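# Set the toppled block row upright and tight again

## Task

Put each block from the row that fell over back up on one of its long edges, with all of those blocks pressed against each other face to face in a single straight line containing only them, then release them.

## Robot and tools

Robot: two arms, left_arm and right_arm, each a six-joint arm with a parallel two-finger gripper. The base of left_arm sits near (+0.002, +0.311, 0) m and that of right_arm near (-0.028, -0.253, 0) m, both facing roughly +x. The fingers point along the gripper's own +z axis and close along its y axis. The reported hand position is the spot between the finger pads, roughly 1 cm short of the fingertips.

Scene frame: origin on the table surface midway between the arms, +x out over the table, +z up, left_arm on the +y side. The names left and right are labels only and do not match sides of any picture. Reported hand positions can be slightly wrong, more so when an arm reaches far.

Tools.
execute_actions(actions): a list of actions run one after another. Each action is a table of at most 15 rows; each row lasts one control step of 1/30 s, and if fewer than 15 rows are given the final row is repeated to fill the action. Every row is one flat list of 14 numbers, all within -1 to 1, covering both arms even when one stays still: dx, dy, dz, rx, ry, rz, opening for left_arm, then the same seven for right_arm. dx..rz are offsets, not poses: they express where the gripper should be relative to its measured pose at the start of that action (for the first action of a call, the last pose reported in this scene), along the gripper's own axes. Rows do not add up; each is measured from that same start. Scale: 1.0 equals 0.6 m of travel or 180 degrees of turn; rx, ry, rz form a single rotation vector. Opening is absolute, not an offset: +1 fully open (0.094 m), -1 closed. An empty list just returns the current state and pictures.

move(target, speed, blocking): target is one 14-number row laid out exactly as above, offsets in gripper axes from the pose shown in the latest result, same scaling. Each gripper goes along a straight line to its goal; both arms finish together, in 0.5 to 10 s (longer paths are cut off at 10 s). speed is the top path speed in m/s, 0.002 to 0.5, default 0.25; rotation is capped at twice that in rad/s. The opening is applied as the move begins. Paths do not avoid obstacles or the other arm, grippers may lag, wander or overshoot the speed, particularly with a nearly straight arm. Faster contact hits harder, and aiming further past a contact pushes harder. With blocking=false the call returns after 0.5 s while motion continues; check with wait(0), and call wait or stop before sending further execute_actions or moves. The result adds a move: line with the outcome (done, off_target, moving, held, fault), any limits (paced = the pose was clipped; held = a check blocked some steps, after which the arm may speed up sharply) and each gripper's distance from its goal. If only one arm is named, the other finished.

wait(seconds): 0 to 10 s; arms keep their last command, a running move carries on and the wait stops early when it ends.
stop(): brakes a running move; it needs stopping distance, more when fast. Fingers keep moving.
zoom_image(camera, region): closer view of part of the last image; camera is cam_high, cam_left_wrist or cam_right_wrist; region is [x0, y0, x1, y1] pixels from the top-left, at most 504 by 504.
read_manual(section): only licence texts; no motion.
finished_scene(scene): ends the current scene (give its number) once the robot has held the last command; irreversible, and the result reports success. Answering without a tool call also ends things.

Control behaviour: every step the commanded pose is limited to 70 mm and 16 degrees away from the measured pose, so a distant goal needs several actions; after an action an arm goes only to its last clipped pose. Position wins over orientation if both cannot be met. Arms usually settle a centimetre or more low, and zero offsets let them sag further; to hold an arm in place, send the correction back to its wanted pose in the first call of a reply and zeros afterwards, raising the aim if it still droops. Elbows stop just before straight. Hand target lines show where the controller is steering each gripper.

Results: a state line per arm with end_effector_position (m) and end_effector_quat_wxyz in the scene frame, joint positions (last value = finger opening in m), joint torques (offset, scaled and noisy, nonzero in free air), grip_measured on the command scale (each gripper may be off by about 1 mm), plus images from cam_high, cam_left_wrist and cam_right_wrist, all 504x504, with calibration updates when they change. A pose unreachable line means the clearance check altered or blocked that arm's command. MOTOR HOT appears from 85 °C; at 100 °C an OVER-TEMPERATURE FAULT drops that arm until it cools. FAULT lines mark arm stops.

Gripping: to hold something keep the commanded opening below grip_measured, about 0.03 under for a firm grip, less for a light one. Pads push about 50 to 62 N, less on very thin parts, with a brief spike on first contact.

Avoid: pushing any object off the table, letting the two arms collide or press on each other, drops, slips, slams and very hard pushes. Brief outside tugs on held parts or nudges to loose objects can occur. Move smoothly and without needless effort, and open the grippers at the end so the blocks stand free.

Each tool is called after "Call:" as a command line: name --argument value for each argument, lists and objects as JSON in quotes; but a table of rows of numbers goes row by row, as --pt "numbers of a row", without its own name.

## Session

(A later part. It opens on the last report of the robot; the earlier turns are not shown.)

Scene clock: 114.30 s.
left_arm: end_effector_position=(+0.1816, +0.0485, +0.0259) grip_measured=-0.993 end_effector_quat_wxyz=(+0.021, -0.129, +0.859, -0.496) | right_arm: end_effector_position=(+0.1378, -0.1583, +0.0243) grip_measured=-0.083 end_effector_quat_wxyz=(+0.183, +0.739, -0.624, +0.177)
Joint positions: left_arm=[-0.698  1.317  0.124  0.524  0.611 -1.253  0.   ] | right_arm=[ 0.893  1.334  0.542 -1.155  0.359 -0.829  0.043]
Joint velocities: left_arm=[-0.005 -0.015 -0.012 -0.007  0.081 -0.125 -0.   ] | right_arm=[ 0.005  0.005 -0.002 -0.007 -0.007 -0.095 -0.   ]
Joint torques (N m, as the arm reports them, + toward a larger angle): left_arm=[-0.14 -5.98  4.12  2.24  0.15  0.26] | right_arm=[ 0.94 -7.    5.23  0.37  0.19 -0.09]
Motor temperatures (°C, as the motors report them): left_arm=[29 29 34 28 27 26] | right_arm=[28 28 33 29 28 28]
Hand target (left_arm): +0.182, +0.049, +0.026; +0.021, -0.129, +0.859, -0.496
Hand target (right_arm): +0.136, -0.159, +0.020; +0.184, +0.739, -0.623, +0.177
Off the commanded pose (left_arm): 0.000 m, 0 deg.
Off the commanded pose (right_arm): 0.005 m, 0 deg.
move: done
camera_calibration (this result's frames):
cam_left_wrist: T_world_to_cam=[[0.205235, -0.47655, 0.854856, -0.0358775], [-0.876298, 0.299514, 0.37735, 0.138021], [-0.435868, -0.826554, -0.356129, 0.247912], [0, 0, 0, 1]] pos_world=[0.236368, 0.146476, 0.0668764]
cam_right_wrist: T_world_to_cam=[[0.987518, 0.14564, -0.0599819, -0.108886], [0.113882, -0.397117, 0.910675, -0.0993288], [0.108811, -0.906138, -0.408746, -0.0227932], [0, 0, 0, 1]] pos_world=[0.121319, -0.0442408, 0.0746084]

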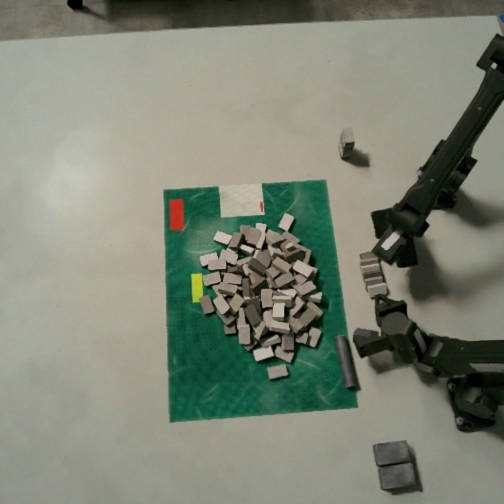

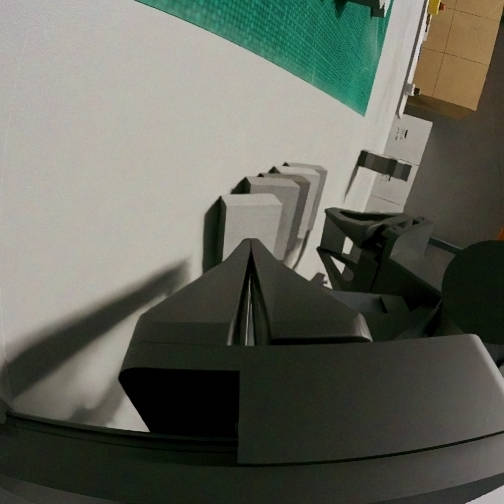

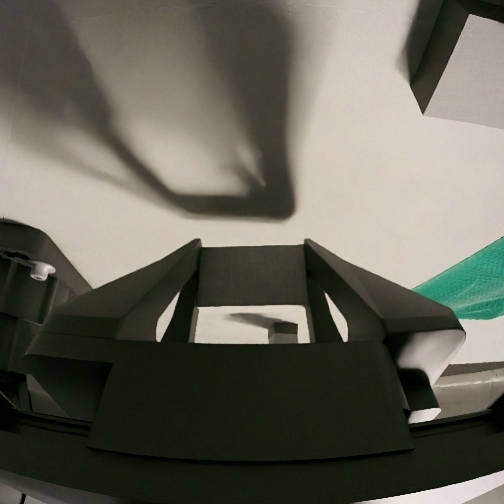

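Call:
move --target '[0,0,0,0,0,0,-1,-0.012,0,0.02,0,0,0,-0.3]' --speed 0.03

Call:
move --target '[0,0,0,0,0,0,-1,0,0,0,0,0,0,0.6]'

Call:
move --target '[0,0,0,0,0,0,-1,0.062,0,-0.11,0,0,0,0.6]' --speed 0.1

Call:
move --target '[0,0,0,0,0,0,-1,-0.083,-0.123,0.048,0,-0.5,0,0.6]' --speed 0.2

Scene clock: 121.50 s.
left_arm: end_effector_position=(+0.1816, +0.0485, +0.0259) grip_measured=-0.993 end_effector_quat_wxyz=(+0.021, -0.129, +0.859, -0.496) | right_arm: end_effector_position=(+0.1393, -0.1566, +0.0147) grip_measured=-0.083 end_effector_quat_wxyz=(+0.181, +0.739, -0.624, +0.177)
Joint positions: left_arm=[-0.698  1.317  0.124  0.524  0.611 -1.253  0.   ] | right_arm=[ 0.893  1.364  0.535 -1.114  0.359 -0.829  0.043]
Joint velocities: left_arm=[-0.015 -0.015 -0.002 -0.007 -0.095 -0.037 -0.001] | right_arm=[-0.005 -0.005 -0.007 -0.002 -0.081  0.022  0.001]
Joint torques (N m, as the arm reports them, + toward a larger angle): left_arm=[ 0.08 -6.    3.95  2.14  0.17  0.27] | right_arm=[ 1.81 -7.17  5.05  0.53  0.23 -0.09]
Motor temperatures (°C, as the motors report them): left_arm=[29 29 34 28 27 26] | right_arm=[28 27 32 29 28 28]
Hand target (left_arm): +0.182, +0.049, +0.026; +0.021, -0.129, +0.859, -0.496
Hand target (right_arm): +0.137, -0.158, +0.010; +0.182, +0.739, -0.624, +0.177
Off the commanded pose (left_arm): 0.000 m, 0 deg.
Off the commanded pose (right_arm): 0.005 m, 0 deg.
move: done
camera_calibration (this result's frames):
cam_left_wrist: T_world_to_cam=[[0.205235, -0.47655, 0.854856, -0.0358775], [-0.876298, 0.299514, 0.37735, 0.138021], [-0.435868, -0.826554, -0.356129, 0.247912], [0, 0, 0, 1]] pos_world=[0.236368, 0.146476, 0.0668764]
cam_right_wrist: T_world_to_cam=[[0.987652, 0.14579, -0.0573505, -0.111205], [0.1118, -0.399449, 0.909913, -0.0902324], [0.109748, -0.905089, -0.410816, -0.0252691], [0, 0, 0, 1]] pos_world=[0.122693, -0.0427014, 0.0653449]

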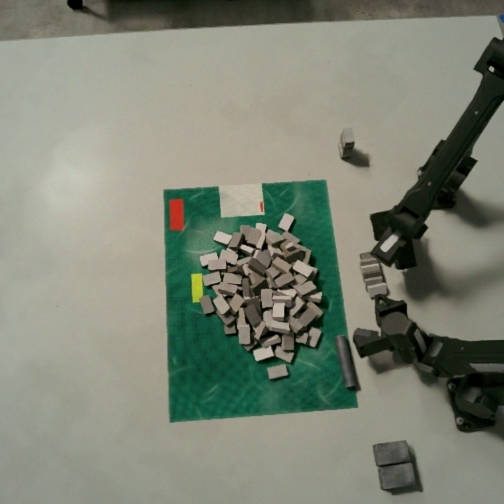

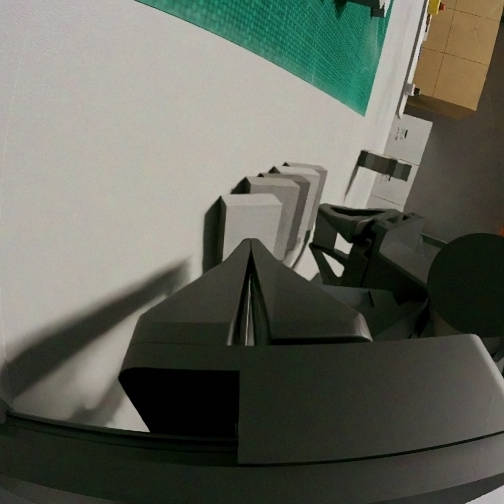

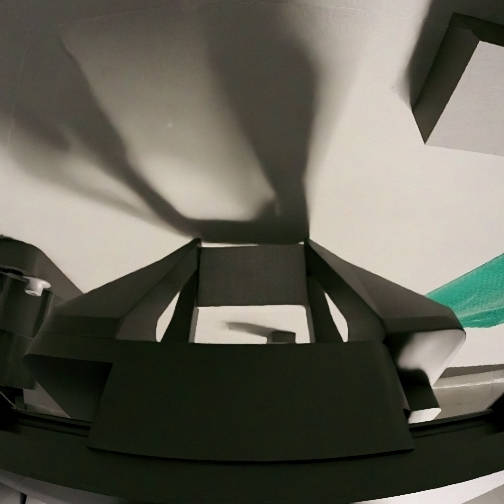

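Scene clock: 122.00 s.
left_arm: end_effector_position=(+0.1816, +0.0485, +0.0259) grip_measured=-0.993 end_effector_quat_wxyz=(+0.021, -0.129, +0.859, -0.496) | right_arm: end_effector_position=(+0.1391, -0.1569, +0.0152) grip_measured=+0.597 end_effector_quat_wxyz=(+0.181, +0.739, -0.624, +0.177)
Joint positions: left_arm=[-0.698  1.317  0.124  0.524  0.611 -1.253  0.   ] | right_arm=[ 0.893  1.363  0.535 -1.117  0.359 -0.829  0.075]
Joint velocities: left_arm=[-0.005 -0.005 -0.007 -0.037  0.022 -0.037 -0.   ] | right_arm=[ 0.005 -0.024  0.002 -0.022 -0.007 -0.037  0.   ]
Joint torques (N m, as the arm reports them, + toward a larger angle): left_arm=[-0.31 -6.1   4.11  2.13  0.16  0.26] | right_arm=[ 1.13 -7.93  5.84 -0.23  0.23 -0.11]
Motor temperatures (°C, as the motors report them): left_arm=[29 29 34 28 27 26] | right_arm=[28 27 32 29 28 28]
Hand target (left_arm): +0.182, +0.049, +0.026; +0.021, -0.129, +0.859, -0.496
Hand target (right_arm): +0.139, -0.157, +0.015; +0.181, +0.739, -0.624, +0.177
Off the commanded pose (left_arm): 0.000 m, 0 deg.
Off the commanded pose (right_arm): 0.001 m, 0 deg.
move: done
camera_calibration (this result's frames):
cam_left_wrist: T_world_to_cam=[[0.205235, -0.47655, 0.854856, -0.0358775], [-0.876298, 0.299514, 0.37735, 0.138021], [-0.435868, -0.826554, -0.356129, 0.247912], [0, 0, 0, 1]] pos_world=[0.236368, 0.146476, 0.0668764]
cam_right_wrist: T_world_to_cam=[[0.987618, 0.145881, -0.0577081, -0.110952], [0.112077, -0.3987, 0.910207, -0.0906718], [0.109774, -0.905404, -0.410113, -0.0253746], [0, 0, 0, 1]] pos_world=[0.122525, -0.0429394, 0.0657208]

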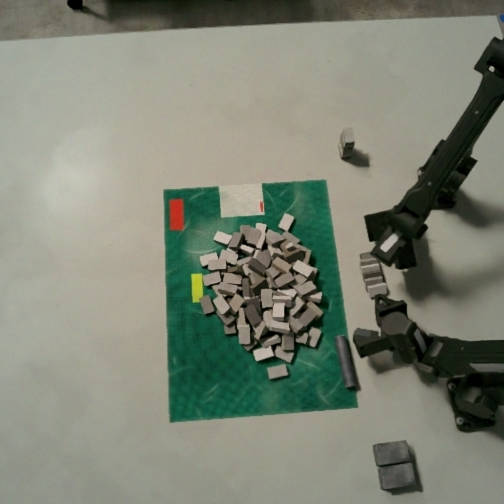

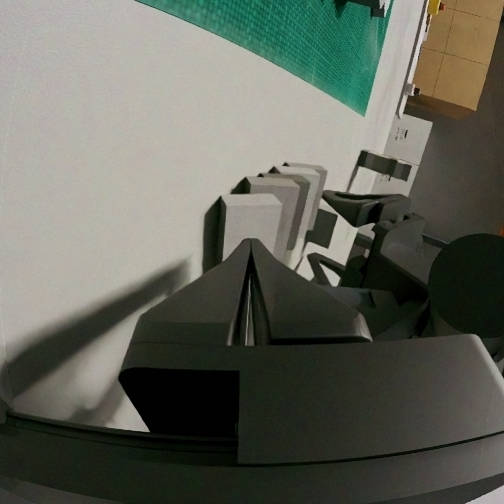

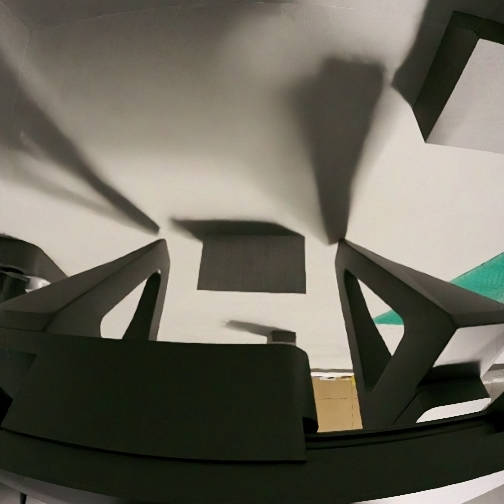

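Scene clock: 123.10 s.
left_arm: end_effector_position=(+0.1816, +0.0485, +0.0259) grip_measured=-0.993 end_effector_quat_wxyz=(+0.021, -0.129, +0.859, -0.496) | right_arm: end_effector_position=(+0.1326, -0.1667, +0.0792) grip_measured=+0.597 end_effector_quat_wxyz=(+0.193, +0.738, -0.622, +0.177)
Joint positions: left_arm=[-0.698  1.317  0.124  0.524  0.611 -1.253  0.   ] | right_arm=[ 0.886  1.189  0.602 -1.379  0.362 -0.833  0.075]
Joint velocities: left_arm=[ 0.005 -0.015  0.002 -0.037  0.022  0.022 -0.   ] | right_arm=[ 0.005  0.005  0.017 -0.007  0.022 -0.051  0.   ]
Joint torques (N m, as the arm reports them, + toward a larger angle): left_arm=[-0.26 -5.94  4.14  2.25  0.17  0.28] | right_arm=[ 0.79 -6.69 11.3  -1.32  0.34 -0.24]
Motor temperatures (°C, as the motors report them): left_arm=[29 29 34 28 27 26] | right_arm=[28 27 32 29 28 28]
Hand target (left_arm): +0.182, +0.049, +0.026; +0.021, -0.129, +0.859, -0.496
Hand target (right_arm): +0.143, -0.158, +0.091; +0.182, +0.739, -0.624, +0.177
Off the commanded pose (left_arm): 0.000 m, 0 deg.
Off the commanded pose (right_arm): 0.018 m, 1 deg.
move: off_target (right_arm)
camera_calibration (this result's frames):
cam_left_wrist: T_world_to_cam=[[0.205235, -0.47655, 0.854856, -0.0358775], [-0.876298, 0.299514, 0.37735, 0.138021], [-0.435868, -0.826554, -0.356129, 0.247912], [0, 0, 0, 1]] pos_world=[0.236368, 0.146476, 0.0668764]
cam_right_wrist: T_world_to_cam=[[0.986983, 0.142695, -0.0741812, -0.0985169], [0.124127, -0.382609, 0.915534, -0.151402], [0.102259, -0.912824, -0.395341, -0.00863894], [0, 0, 0, 1]] pos_world=[0.116911, -0.0517558, 0.12789]

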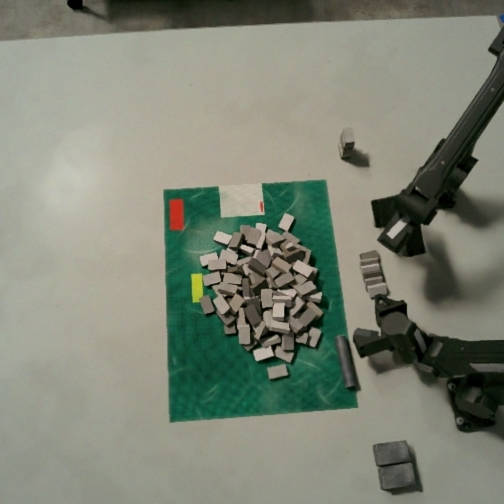

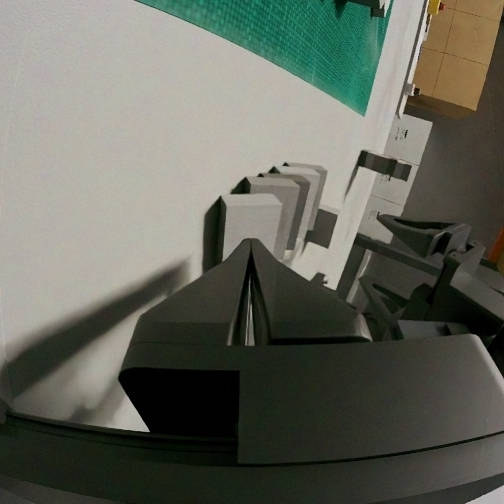

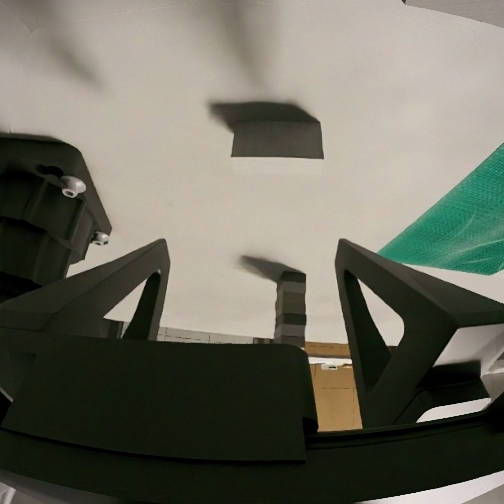

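Scene clock: 127.50 s.
left_arm: end_effector_position=(+0.1816, +0.0485, +0.0259) grip_measured=-0.993 end_effector_quat_wxyz=(+0.021, -0.129, +0.859, -0.496) | right_arm: end_effector_position=(+0.1833, -0.1229, +0.0259) grip_measured=+0.598 end_effector_quat_wxyz=(-0.286, +0.620, -0.593, -0.427)
Joint positions: left_arm=[-0.698  1.317  0.124  0.524  0.611 -1.253  0.   ] | right_arm=[-0.022  1.59   0.517 -0.988 -1.007 -1.962  0.075]
Joint velocities: left_arm=[ 0.005 -0.015 -0.002 -0.012  0.022  0.051  0.   ] | right_arm=[ 0.005 -0.015 -0.012 -0.002  0.037  0.095  0.   ]
Joint torques (N m, as the arm reports them, + toward a larger angle): left_arm=[-0.16 -5.65  4.12  2.22  0.19  0.3 ] | right_arm=[ 0.31 -7.98  6.68 -0.23  0.04 -0.55]
Motor temperatures (°C, as the motors report them): left_arm=[29 29 34 28 27 26] | right_arm=[28 27 32 29 28 28]
Hand target (left_arm): +0.182, +0.049, +0.026; +0.021, -0.129, +0.859, -0.496
Hand target (right_arm): +0.196, -0.127, +0.022; -0.297, +0.641, -0.578, -0.410
Off the commanded pose (left_arm): 0.000 m, 0 deg.
Off the commanded pose (right_arm): 0.015 m, 5 deg.
move: off_target (right_arm)
camera_calibration (this result's frames):
cam_left_wrist: T_world_to_cam=[[0.205235, -0.47655, 0.854856, -0.0358775], [-0.876298, 0.299514, 0.37735, 0.138021], [-0.435868, -0.826554, -0.356129, 0.247912], [0, 0, 0, 1]] pos_world=[0.236368, 0.146476, 0.0668764]
cam_right_wrist: T_world_to_cam=[[0.976663, 0.143019, -0.160237, -0.154617], [0.06394, -0.905835, -0.418777, -0.110877], [-0.205041, 0.398759, -0.89384, 0.235497], [0, 0, 0, 1]] pos_world=[0.206384, -0.17223, 0.139289]

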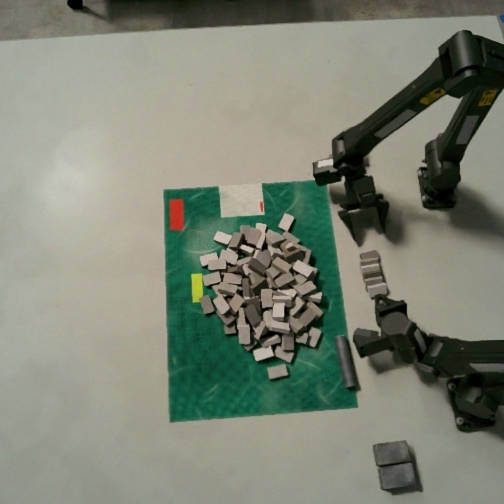

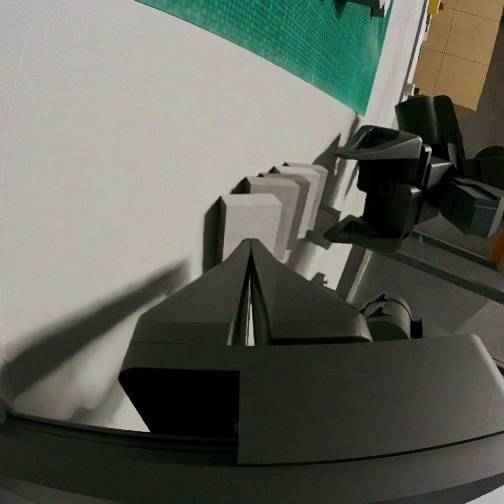

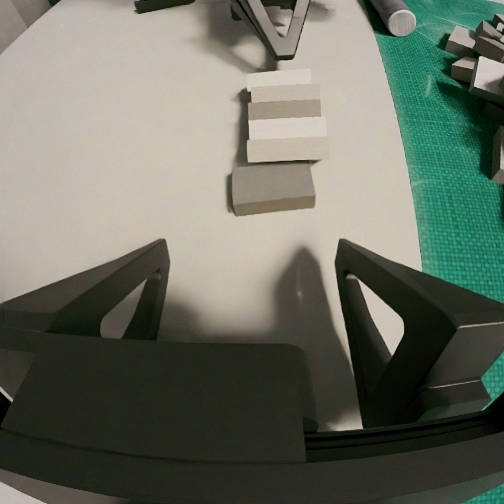

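Call:
move --target '[0,0,0,0,0,0,-1,-0.03,-0.03,0.1,0,0,-0.03,0.6]' --speed 0.08

Scene clock: 134.77 s.
left_arm: end_effector_position=(+0.1816, +0.0485, +0.0259) grip_measured=-0.993 end_effector_quat_wxyz=(+0.021, -0.129, +0.859, -0.496) | right_arm: end_effector_position=(+0.1961, -0.0592, +0.0152) grip_measured=+0.598 end_effector_quat_wxyz=(-0.312, +0.651, -0.560, -0.407)
Joint positions: left_arm=[-0.698  1.317  0.124  0.524  0.611 -1.253  0.   ] | right_arm=[ 0.229  1.564  0.472 -0.531 -1.076 -1.575  0.075]
Joint velocities: left_arm=[-0.005  0.005 -0.002  0.007 -0.007 -0.125  0.001] | right_arm=[-0.005  0.005 -0.002  0.007  0.051  0.051 -0.001]
Joint torques (N m, as the arm reports them, + toward a larger angle): left_arm=[ 0.07 -6.02  4.08  2.13  0.17  0.28] | right_arm=[ 0.99 -8.83  3.39  0.89 -0.41  0.06]
Motor temperatures (°C, as the motors report them): left_arm=[29 29 34 28 27 26] | right_arm=[28 27 32 29 28 28]
Hand target (left_arm): +0.182, +0.049, +0.026; +0.021, -0.129, +0.859, -0.496
Hand target (right_arm): +0.192, -0.059, +0.010; -0.306, +0.647, -0.565, -0.410
Off the commanded pose (left_arm): 0.000 m, 0 deg.
Off the commanded pose (right_arm): 0.007 m, 1 deg.
move: done
camera_calibration (this result's frames):
cam_left_wrist: T_world_to_cam=[[0.205235, -0.47655, 0.854856, -0.0358775], [-0.876298, 0.299514, 0.37735, 0.138021], [-0.435868, -0.826554, -0.356129, 0.247912], [0, 0, 0, 1]] pos_world=[0.236368, 0.146476, 0.0668764]
cam_right_wrist: T_world_to_cam=[[0.980287, 0.188842, -0.0581114, -0.1775], [0.146883, -0.893234, -0.424923, -0.0738433], [-0.13215, 0.40801, -0.903363, 0.189534], [0, 0, 0, 1]] pos_world=[0.209894, -0.109771, 0.129525]

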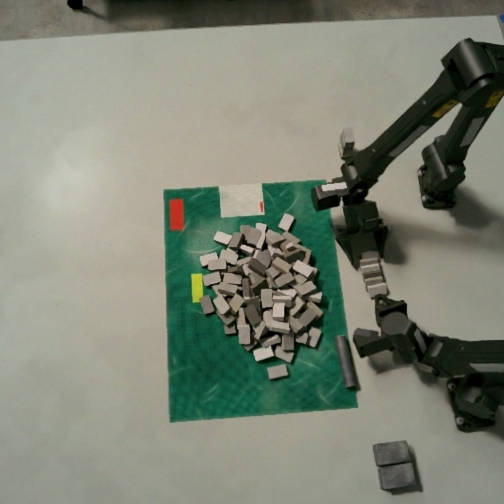

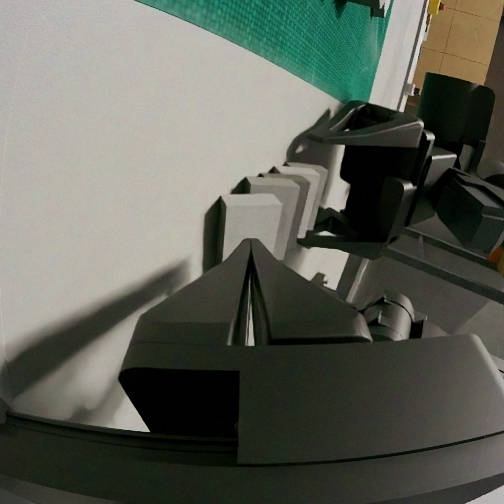

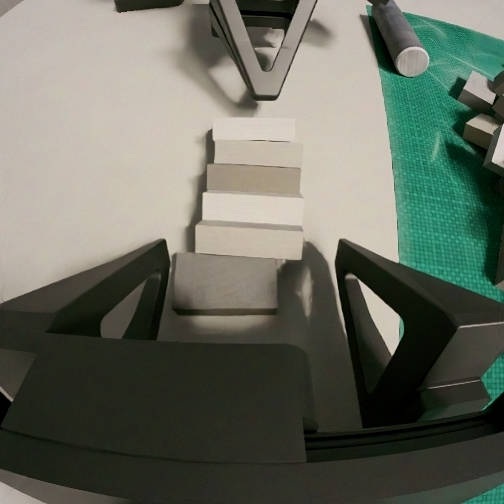

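Call:
move --target '[0,0.022,0.012,0,0,0,-1,0.018,0,0,0,0,0,0.6]' --speed 0.05

Call:
move --target '[0,0,0,0,0,0,-1,0,0,0,0,0,0,-0.3]'

Call:
move --target '[0,0,0,0,0,0,-1,-0.04,-0.012,0.012,0,0.2,0,-0.3]' --speed 0.06

Scene clock: 143.63 s.
left_arm: end_effector_position=(+0.1844, +0.0464, +0.0156) grip_measured=-0.993 end_effector_quat_wxyz=(+0.023, -0.127, +0.857, -0.498) | right_arm: end_effector_position=(+0.1952, -0.0615, +0.0104) grip_measured=+0.598 end_effector_quat_wxyz=(-0.311, +0.648, -0.562, -0.411)
Joint positions: left_arm=[-0.698  1.42   0.124  0.635  0.611 -1.253  0.   ] | right_arm=[ 0.219  1.588  0.472 -0.53  -1.081 -1.59   0.075]
Joint velocities: left_arm=[-0.005 -0.005 -0.002 -0.007 -0.007  0.007 -0.   ] | right_arm=[-0.005  0.005 -0.007  0.002 -0.007 -0.066 -0.001]
Joint torques (N m, as the arm reports them, + toward a larger angle): left_arm=[-0.03 -5.28  2.59  3.18  0.01  0.25] | right_arm=[ 0.29 -8.46  4.38  0.26 -0.32 -0.41]
Motor temperatures (°C, as the motors report them): left_arm=[29 29 34 28 27 26] | right_arm=[28 27 31 29 28 28]
Hand target (left_arm): +0.180, +0.049, +0.011; +0.020, -0.129, +0.859, -0.495
Hand target (right_arm): +0.196, -0.064, +0.006; -0.312, +0.651, -0.560, -0.407
Off the commanded pose (left_arm): 0.007 m, 0 deg.
Off the commanded pose (right_arm): 0.006 m, 1 deg.
move: done
camera_calibration (this result's frames):
cam_left_wrist: T_world_to_cam=[[0.199519, -0.472187, 0.858622, -0.0279146], [-0.878791, 0.301417, 0.369966, 0.145408], [-0.433496, -0.828364, -0.354815, 0.243361], [0, 0, 0, 1]] pos_world=[0.238849, 0.144582, 0.0565202]
cam_right_wrist: T_world_to_cam=[[0.980187, 0.186098, -0.0678308, -0.176483], [0.139642, -0.892115, -0.429687, -0.0762746], [-0.140477, 0.411702, -0.900426, 0.187838], [0, 0, 0, 1]] pos_world=[0.210025, -0.112536, 0.124389]

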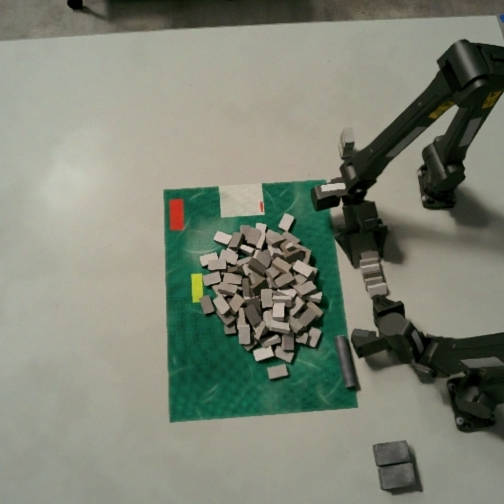

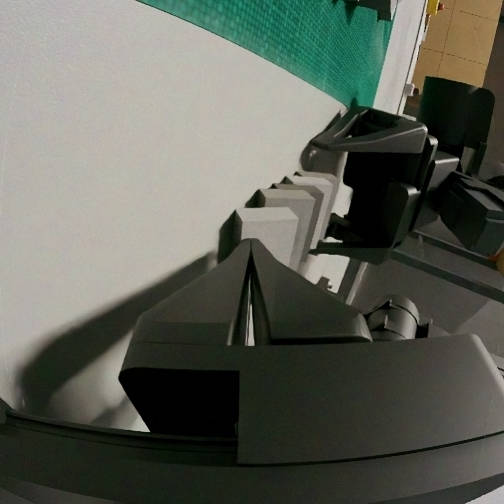

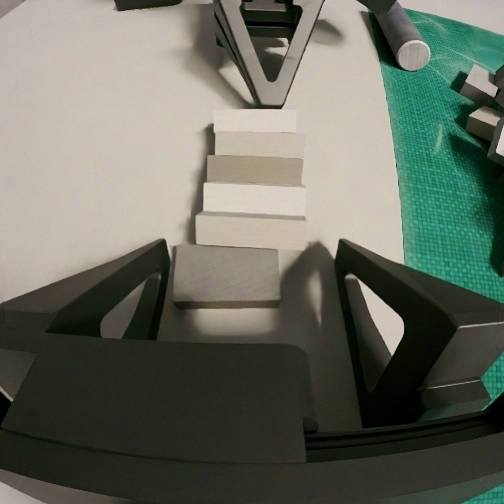

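Scene clock: 144.13 s.
left_arm: end_effector_position=(+0.1844, +0.0464, +0.0156) grip_measured=-0.993 end_effector_quat_wxyz=(+0.023, -0.127, +0.857, -0.498) | right_arm: end_effector_position=(+0.1952, -0.0615, +0.0104) grip_measured=-0.079 end_effector_quat_wxyz=(-0.311, +0.648, -0.562, -0.411)
Joint positions: left_arm=[-0.698  1.42   0.124  0.635  0.611 -1.253  0.   ] | right_arm=[ 0.219  1.588  0.472 -0.53  -1.08  -1.59   0.043]
Joint velocities: left_arm=[ 0.005 -0.024  0.012 -0.022 -0.037 -0.051  0.002] | right_arm=[-0.005 -0.005 -0.017 -0.007  0.037 -0.037 -0.001]
Joint torques (N m, as the arm reports them, + toward a larger angle): left_arm=[ 0.15 -6.88  3.38  2.21  0.14  0.28] | right_arm=[ 1.2  -9.92  4.    0.18 -0.58 -0.11]
Motor temperatures (°C, as the motors report them): left_arm=[29 29 34 28 27 26] | right_arm=[28 27 31 29 28 28]
Hand target (left_arm): +0.184, +0.046, +0.016; +0.023, -0.127, +0.857, -0.498
Hand target (right_arm): +0.195, -0.061, +0.010; -0.311, +0.648, -0.561, -0.411
Off the commanded pose (left_arm): 0.000 m, 0 deg.
Off the commanded pose (right_arm): 0.000 m, 0 deg.
move: done
camera_calibration (this result's frames):
cam_left_wrist: T_world_to_cam=[[0.199519, -0.472187, 0.858622, -0.0279146], [-0.878791, 0.301417, 0.369966, 0.145408], [-0.433496, -0.828364, -0.354815, 0.243361], [0, 0, 0, 1]] pos_world=[0.238849, 0.144582, 0.0565202]
cam_right_wrist: T_world_to_cam=[[0.980186, 0.186101, -0.0678382, -0.176482], [0.139695, -0.892272, -0.429344, -0.0763509], [-0.140431, 0.41136, -0.90059, 0.187771], [0, 0, 0, 1]] pos_world=[0.21002, -0.112524, 0.124352]

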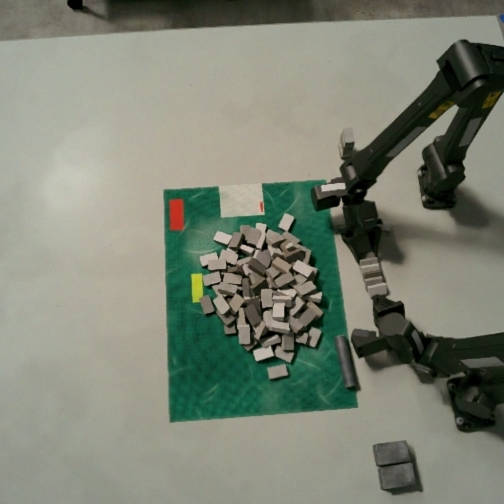

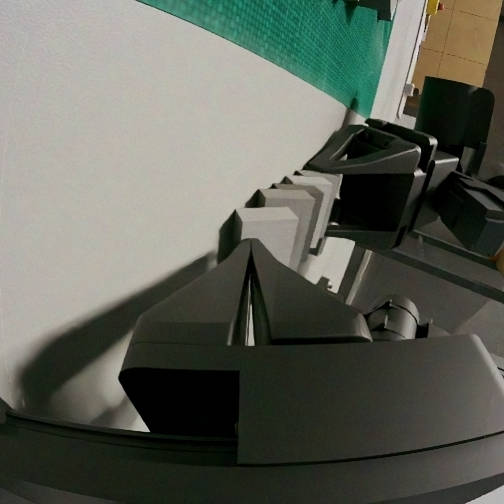

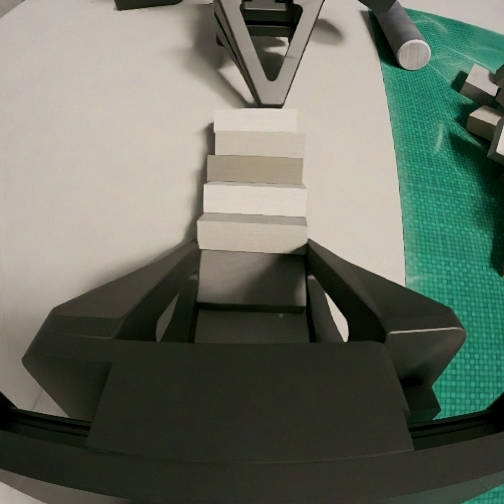

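Scene clock: 149.60 s.
left_arm: end_effector_position=(+0.1844, +0.0464, +0.0156) grip_measured=-0.993 end_effector_quat_wxyz=(+0.023, -0.127, +0.857, -0.498) | right_arm: end_effector_position=(+0.1933, -0.0526, +0.0202) grip_measured=-0.079 end_effector_quat_wxyz=(-0.122, +0.740, -0.636, -0.184)
Joint positions: left_arm=[-0.698  1.42   0.124  0.635  0.611 -1.253  0.   ] | right_arm=[ 0.542  1.314  0.547 -0.701 -0.434 -1.207  0.043]
Joint velocities: left_arm=[-0.005 -0.005  0.017  0.012  0.022 -0.007 -0.   ] | right_arm=[-0.005 -0.005 -0.017 -0.002 -0.066 -0.007  0.001]
Joint torques (N m, as the arm reports them, + toward a larger angle): left_arm=[-0.28 -7.25  3.28  2.17  0.18  0.27] | right_arm=[ 2.72 -8.37 10.39 -0.16 -0.35 -0.07]
Motor temperatures (°C, as the motors report them): left_arm=[29 29 34 28 27 26] | right_arm=[28 27 32 29 28 28]
Hand target (left_arm): +0.184, +0.046, +0.016; +0.023, -0.127, +0.857, -0.498
Hand target (right_arm): +0.199, -0.044, +0.030; -0.125, +0.742, -0.632, -0.184
Off the commanded pose (left_arm): 0.000 m, 0 deg.
Off the commanded pose (right_arm): 0.014 m, 1 deg.
move: off_target (right_arm)
camera_calibration (this result's frames):
cam_left_wrist: T_world_to_cam=[[0.199519, -0.472187, 0.858622, -0.0279146], [-0.878791, 0.301417, 0.369966, 0.145408], [-0.433496, -0.828364, -0.354815, 0.243361], [0, 0, 0, 1]] pos_world=[0.238849, 0.144582, 0.0565202]
cam_right_wrist: T_world_to_cam=[[0.984166, 0.164083, -0.0670451, -0.177609], [0.174127, -0.965695, 0.192648, -0.0870759], [-0.0331348, -0.201272, -0.978975, 0.14135], [0, 0, 0, 1]] pos_world=[0.194642, -0.0264964, 0.143245]

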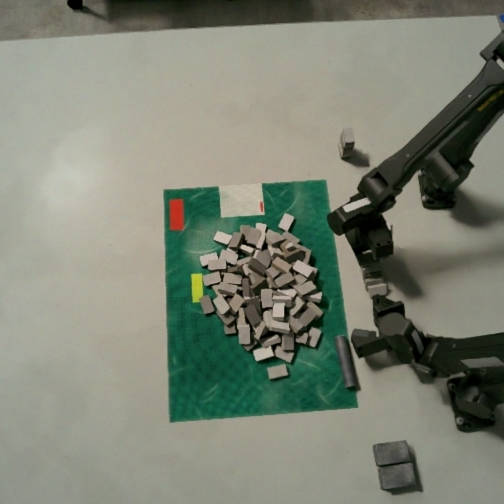

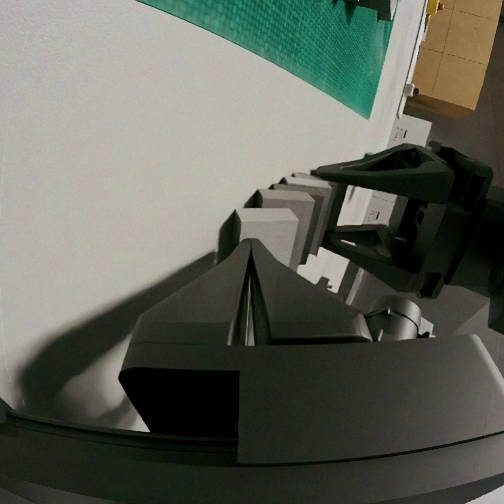

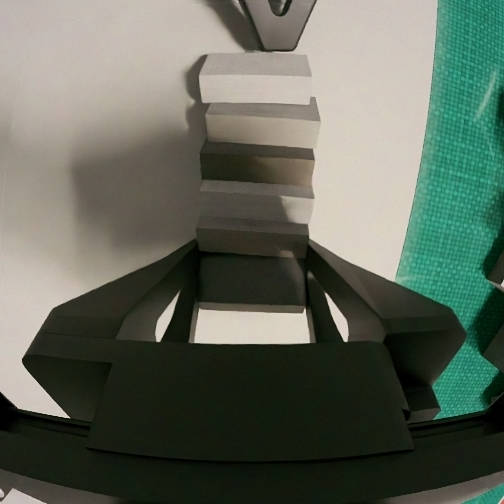

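Call:
move --target '[0,0,0,0,0,0,-1,-0.042,-0.01,0.004,0,0.15,0,-0.3]' --speed 0.05

Scene clock: 158.00 s.
left_arm: end_effector_position=(+0.1844, +0.0464, +0.0156) grip_measured=-0.993 end_effector_quat_wxyz=(+0.023, -0.127, +0.857, -0.498) | right_arm: end_effector_position=(+0.1858, -0.0453, +0.0233) grip_measured=-0.079 end_effector_quat_wxyz=(+0.035, +0.762, -0.647, -0.000)
Joint positions: left_arm=[-0.698  1.42   0.124  0.635  0.611 -1.253  0.   ] | right_arm=[ 0.825  1.398  0.696 -0.939  0.006 -0.958  0.043]
Joint velocities: left_arm=[ 0.005  0.005  0.007 -0.007  0.066  0.051 -0.001] | right_arm=[ 0.005 -0.015  0.007 -0.007 -0.007  0.037  0.001]
Joint torques (N m, as the arm reports them, + toward a larger angle): left_arm=[ 0.45 -7.    3.2   2.1   0.14  0.28] | right_arm=[ 1.99 -8.88 11.81  0.15 -0.14 -0.06]
Motor temperatures (°C, as the motors report them): left_arm=[29 29 33 28 27 26] | right_arm=[28 27 33 29 28 28]
Hand target (left_arm): +0.184, +0.046, +0.016; +0.023, -0.127, +0.857, -0.498
Hand target (right_arm): +0.195, -0.029, +0.030; +0.026, +0.762, -0.647, -0.001
Off the commanded pose (left_arm): 0.000 m, 0 deg.
Off the commanded pose (right_arm): 0.021 m, 1 deg.
move: off_target (right_arm)
camera_calibration (this result's frames):
cam_left_wrist: T_world_to_cam=[[0.199519, -0.472187, 0.858622, -0.0279146], [-0.878791, 0.301417, 0.369966, 0.145408], [-0.433496, -0.828364, -0.354815, 0.243361], [0, 0, 0, 1]] pos_world=[0.238849, 0.144582, 0.0565202]
cam_right_wrist: T_world_to_cam=[[0.985492, 0.155823, -0.0672701, -0.171833], [0.163125, -0.760163, 0.628922, -0.0781088], [0.0468639, -0.630771, -0.774553, 0.1065], [0, 0, 0, 1]] pos_world=[0.17709, 0.0345769, 0.120055]

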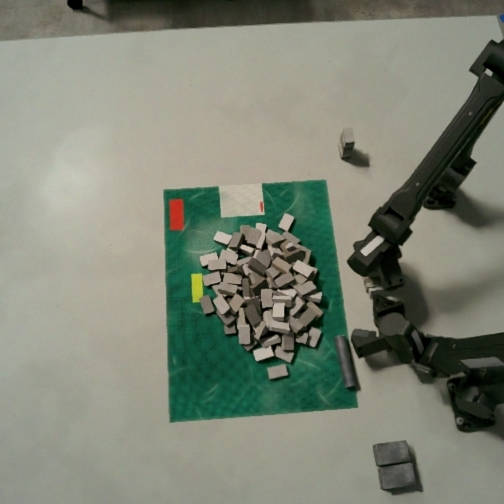

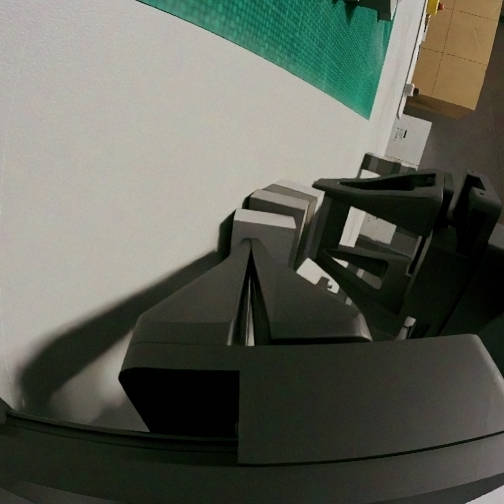

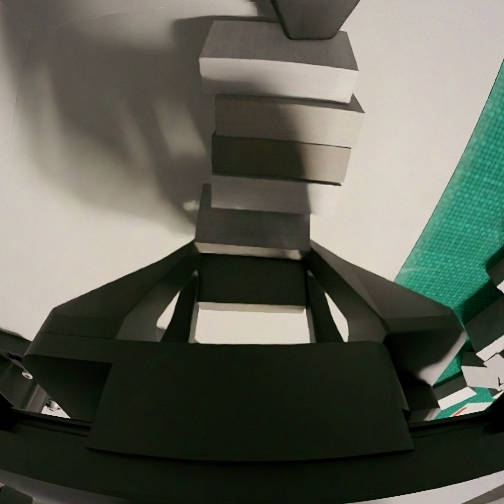

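Call:
move --target '[0,0.028,0.0,0,0,0,-1,-0.027,-0.03,0,0,0,0,-0.3]' --speed 0.04

Call:
move --target '[0,0,0,0,0,0,-1,-0.05,-0.015,-0.008,0,0.1,0,-0.3]' --speed 0.04

Scene clock: 166.33 s.
left_arm: end_effector_position=(+0.1818, +0.0495, +0.0061) grip_measured=-0.993 end_effector_quat_wxyz=(+0.022, -0.126, +0.856, -0.501) | right_arm: end_effector_position=(+0.1879, -0.0451, +0.0174) grip_measured=-0.079 end_effector_quat_wxyz=(+0.048, +0.761, -0.647, +0.002)
Joint positions: left_arm=[-0.689  1.504  0.111  0.733  0.624 -1.248  0.   ] | right_arm=[ 0.825  1.432  0.708 -0.942  0.013 -0.958  0.043]
Joint velocities: left_arm=[-0.005 -0.015 -0.007 -0.007  0.022  0.022 -0.001] | right_arm=[-0.005  0.015  0.017  0.007 -0.022 -0.022 -0.001]
Joint torques (N m, as the arm reports them, + toward a larger angle): left_arm=[ 0.98 -5.94  2.08  2.94  0.36  0.43] | right_arm=[ 1.97 -8.8  11.66  0.56 -0.27 -0.03]
Motor temperatures (°C, as the motors report them): left_arm=[29 29 33 28 27 26] | right_arm=[28 27 35 29 28 28]
Hand target (left_arm): +0.181, +0.054, +0.002; +0.023, -0.127, +0.857, -0.498
Hand target (right_arm): +0.200, -0.027, +0.022; +0.035, +0.762, -0.647, -0.000
Off the commanded pose (left_arm): 0.007 m, 0 deg.
Off the commanded pose (right_arm): 0.023 m, 1 deg.
move: off_target (right_arm)
camera_calibration (this result's frames):
cam_left_wrist: T_world_to_cam=[[0.198164, -0.467556, 0.861465, -0.0177617], [-0.87751, 0.306952, 0.368452, 0.145276], [-0.4367, -0.828958, -0.349459, 0.241984], [0, 0, 0, 1]] pos_world=[0.236675, 0.147698, 0.0463374]
cam_right_wrist: T_world_to_cam=[[0.984524, 0.154354, -0.0829955, -0.173941], [0.171188, -0.745609, 0.64402, -0.0756728], [0.037525, -0.64826, -0.760493, 0.10266], [0, 0, 0, 1]] pos_world=[0.180351, 0.0369765, 0.112371]

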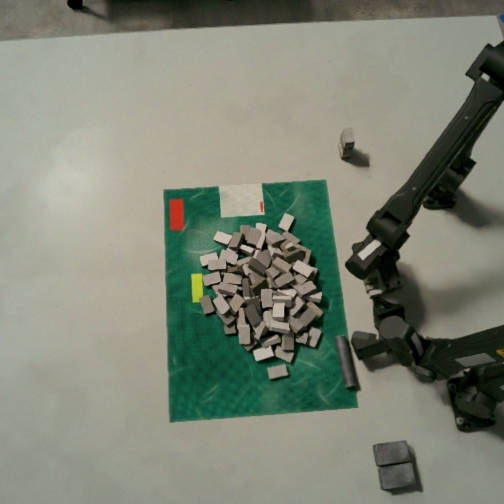

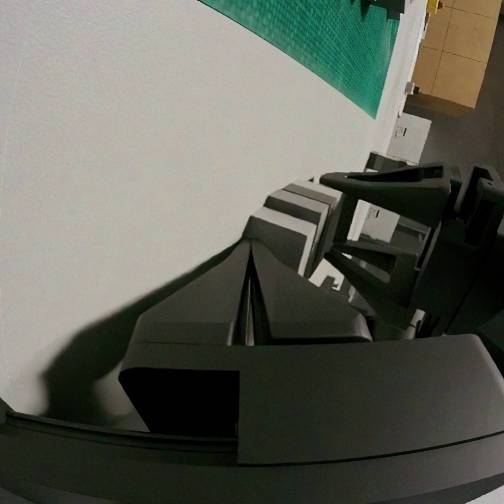

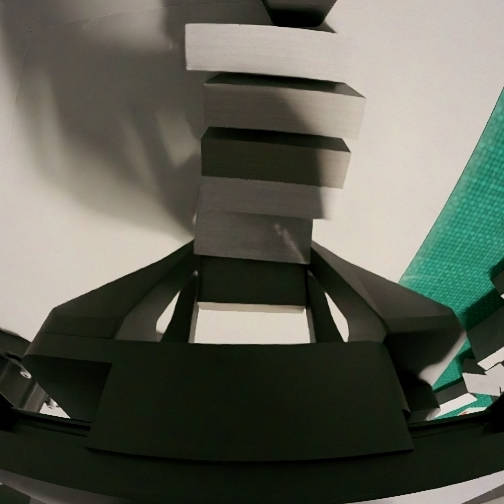

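Scene clock: 170.50 s.
left_arm: end_effector_position=(+0.1812, +0.0500, +0.0057) grip_measured=-0.993 end_effector_quat_wxyz=(+0.024, -0.121, +0.857, -0.500) | right_arm: end_effector_position=(+0.1858, -0.0453, +0.0264) grip_measured=-0.079 end_effector_quat_wxyz=(+0.159, +0.753, -0.628, +0.116)
Joint positions: left_arm=[-0.689  1.504  0.11   0.733  0.624 -1.236  0.   ] | right_arm=[ 0.95   1.57   0.84  -1.173  0.222 -0.816  0.043]
Joint velocities: left_arm=[ 0.005 -0.015 -0.017 -0.027  0.037 -0.022 -0.001] | right_arm=[-0.005 -0.005 -0.002 -0.002  0.051 -0.037 -0.   ]
Joint torques (N m, as the arm reports them, + toward a larger angle): left_arm=[-0.05 -7.54  2.74  2.13  0.16  0.12] | right_arm=[ 4.54 -7.83 12.32  0.14  0.09  0.43]
Motor temperatures (°C, as the motors report them): left_arm=[29 29 33 28 27 26] | right_arm=[28 27 35 29 28 28]
Hand target (left_arm): +0.182, +0.050, +0.006; +0.022, -0.126, +0.856, -0.501
Hand target (right_arm): +0.191, -0.014, +0.021; +0.145, +0.753, -0.630, +0.123
Off the commanded pose (left_arm): 0.001 m, 1 deg.
Off the commanded pose (right_arm): 0.033 m, 1 deg.
move: off_target (right_arm)
camera_calibration (this result's frames):
cam_left_wrist: T_world_to_cam=[[0.187034, -0.471316, 0.861905, -0.0149097], [-0.879039, 0.311374, 0.361021, 0.144821], [-0.43853, -0.825171, -0.356068, 0.242153], [0, 0, 0, 1]] pos_world=[0.236283, 0.147696, 0.0467899]
cam_right_wrist: T_world_to_cam=[[0.982606, 0.15313, -0.105058, -0.170198], [0.168764, -0.500265, 0.849267, -0.0750983], [0.0774916, -0.852224, -0.517406, 0.0863601], [0, 0, 0, 1]] pos_world=[0.173219, 0.0620916, 0.090581]

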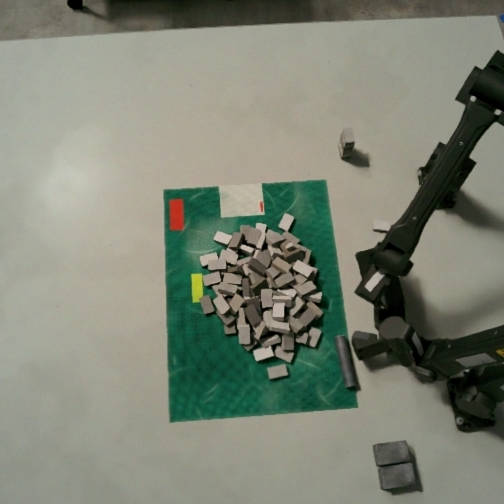

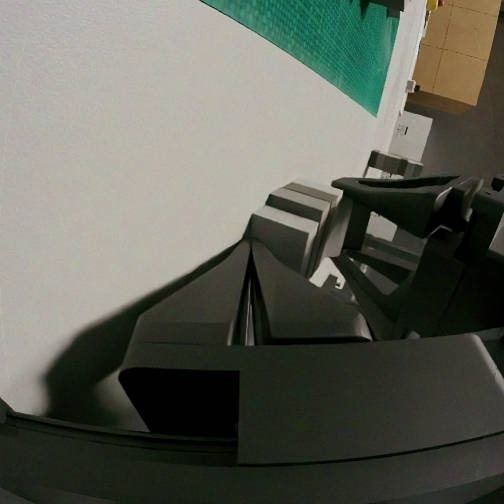

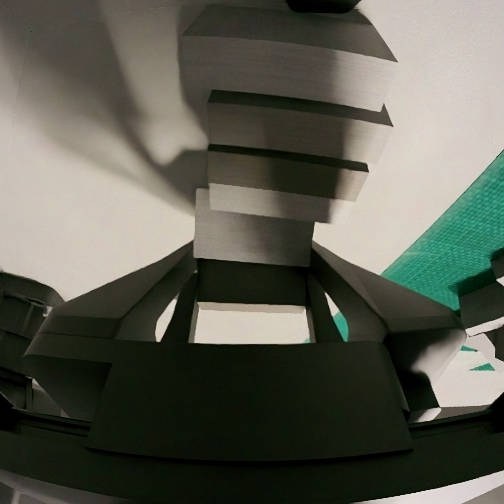

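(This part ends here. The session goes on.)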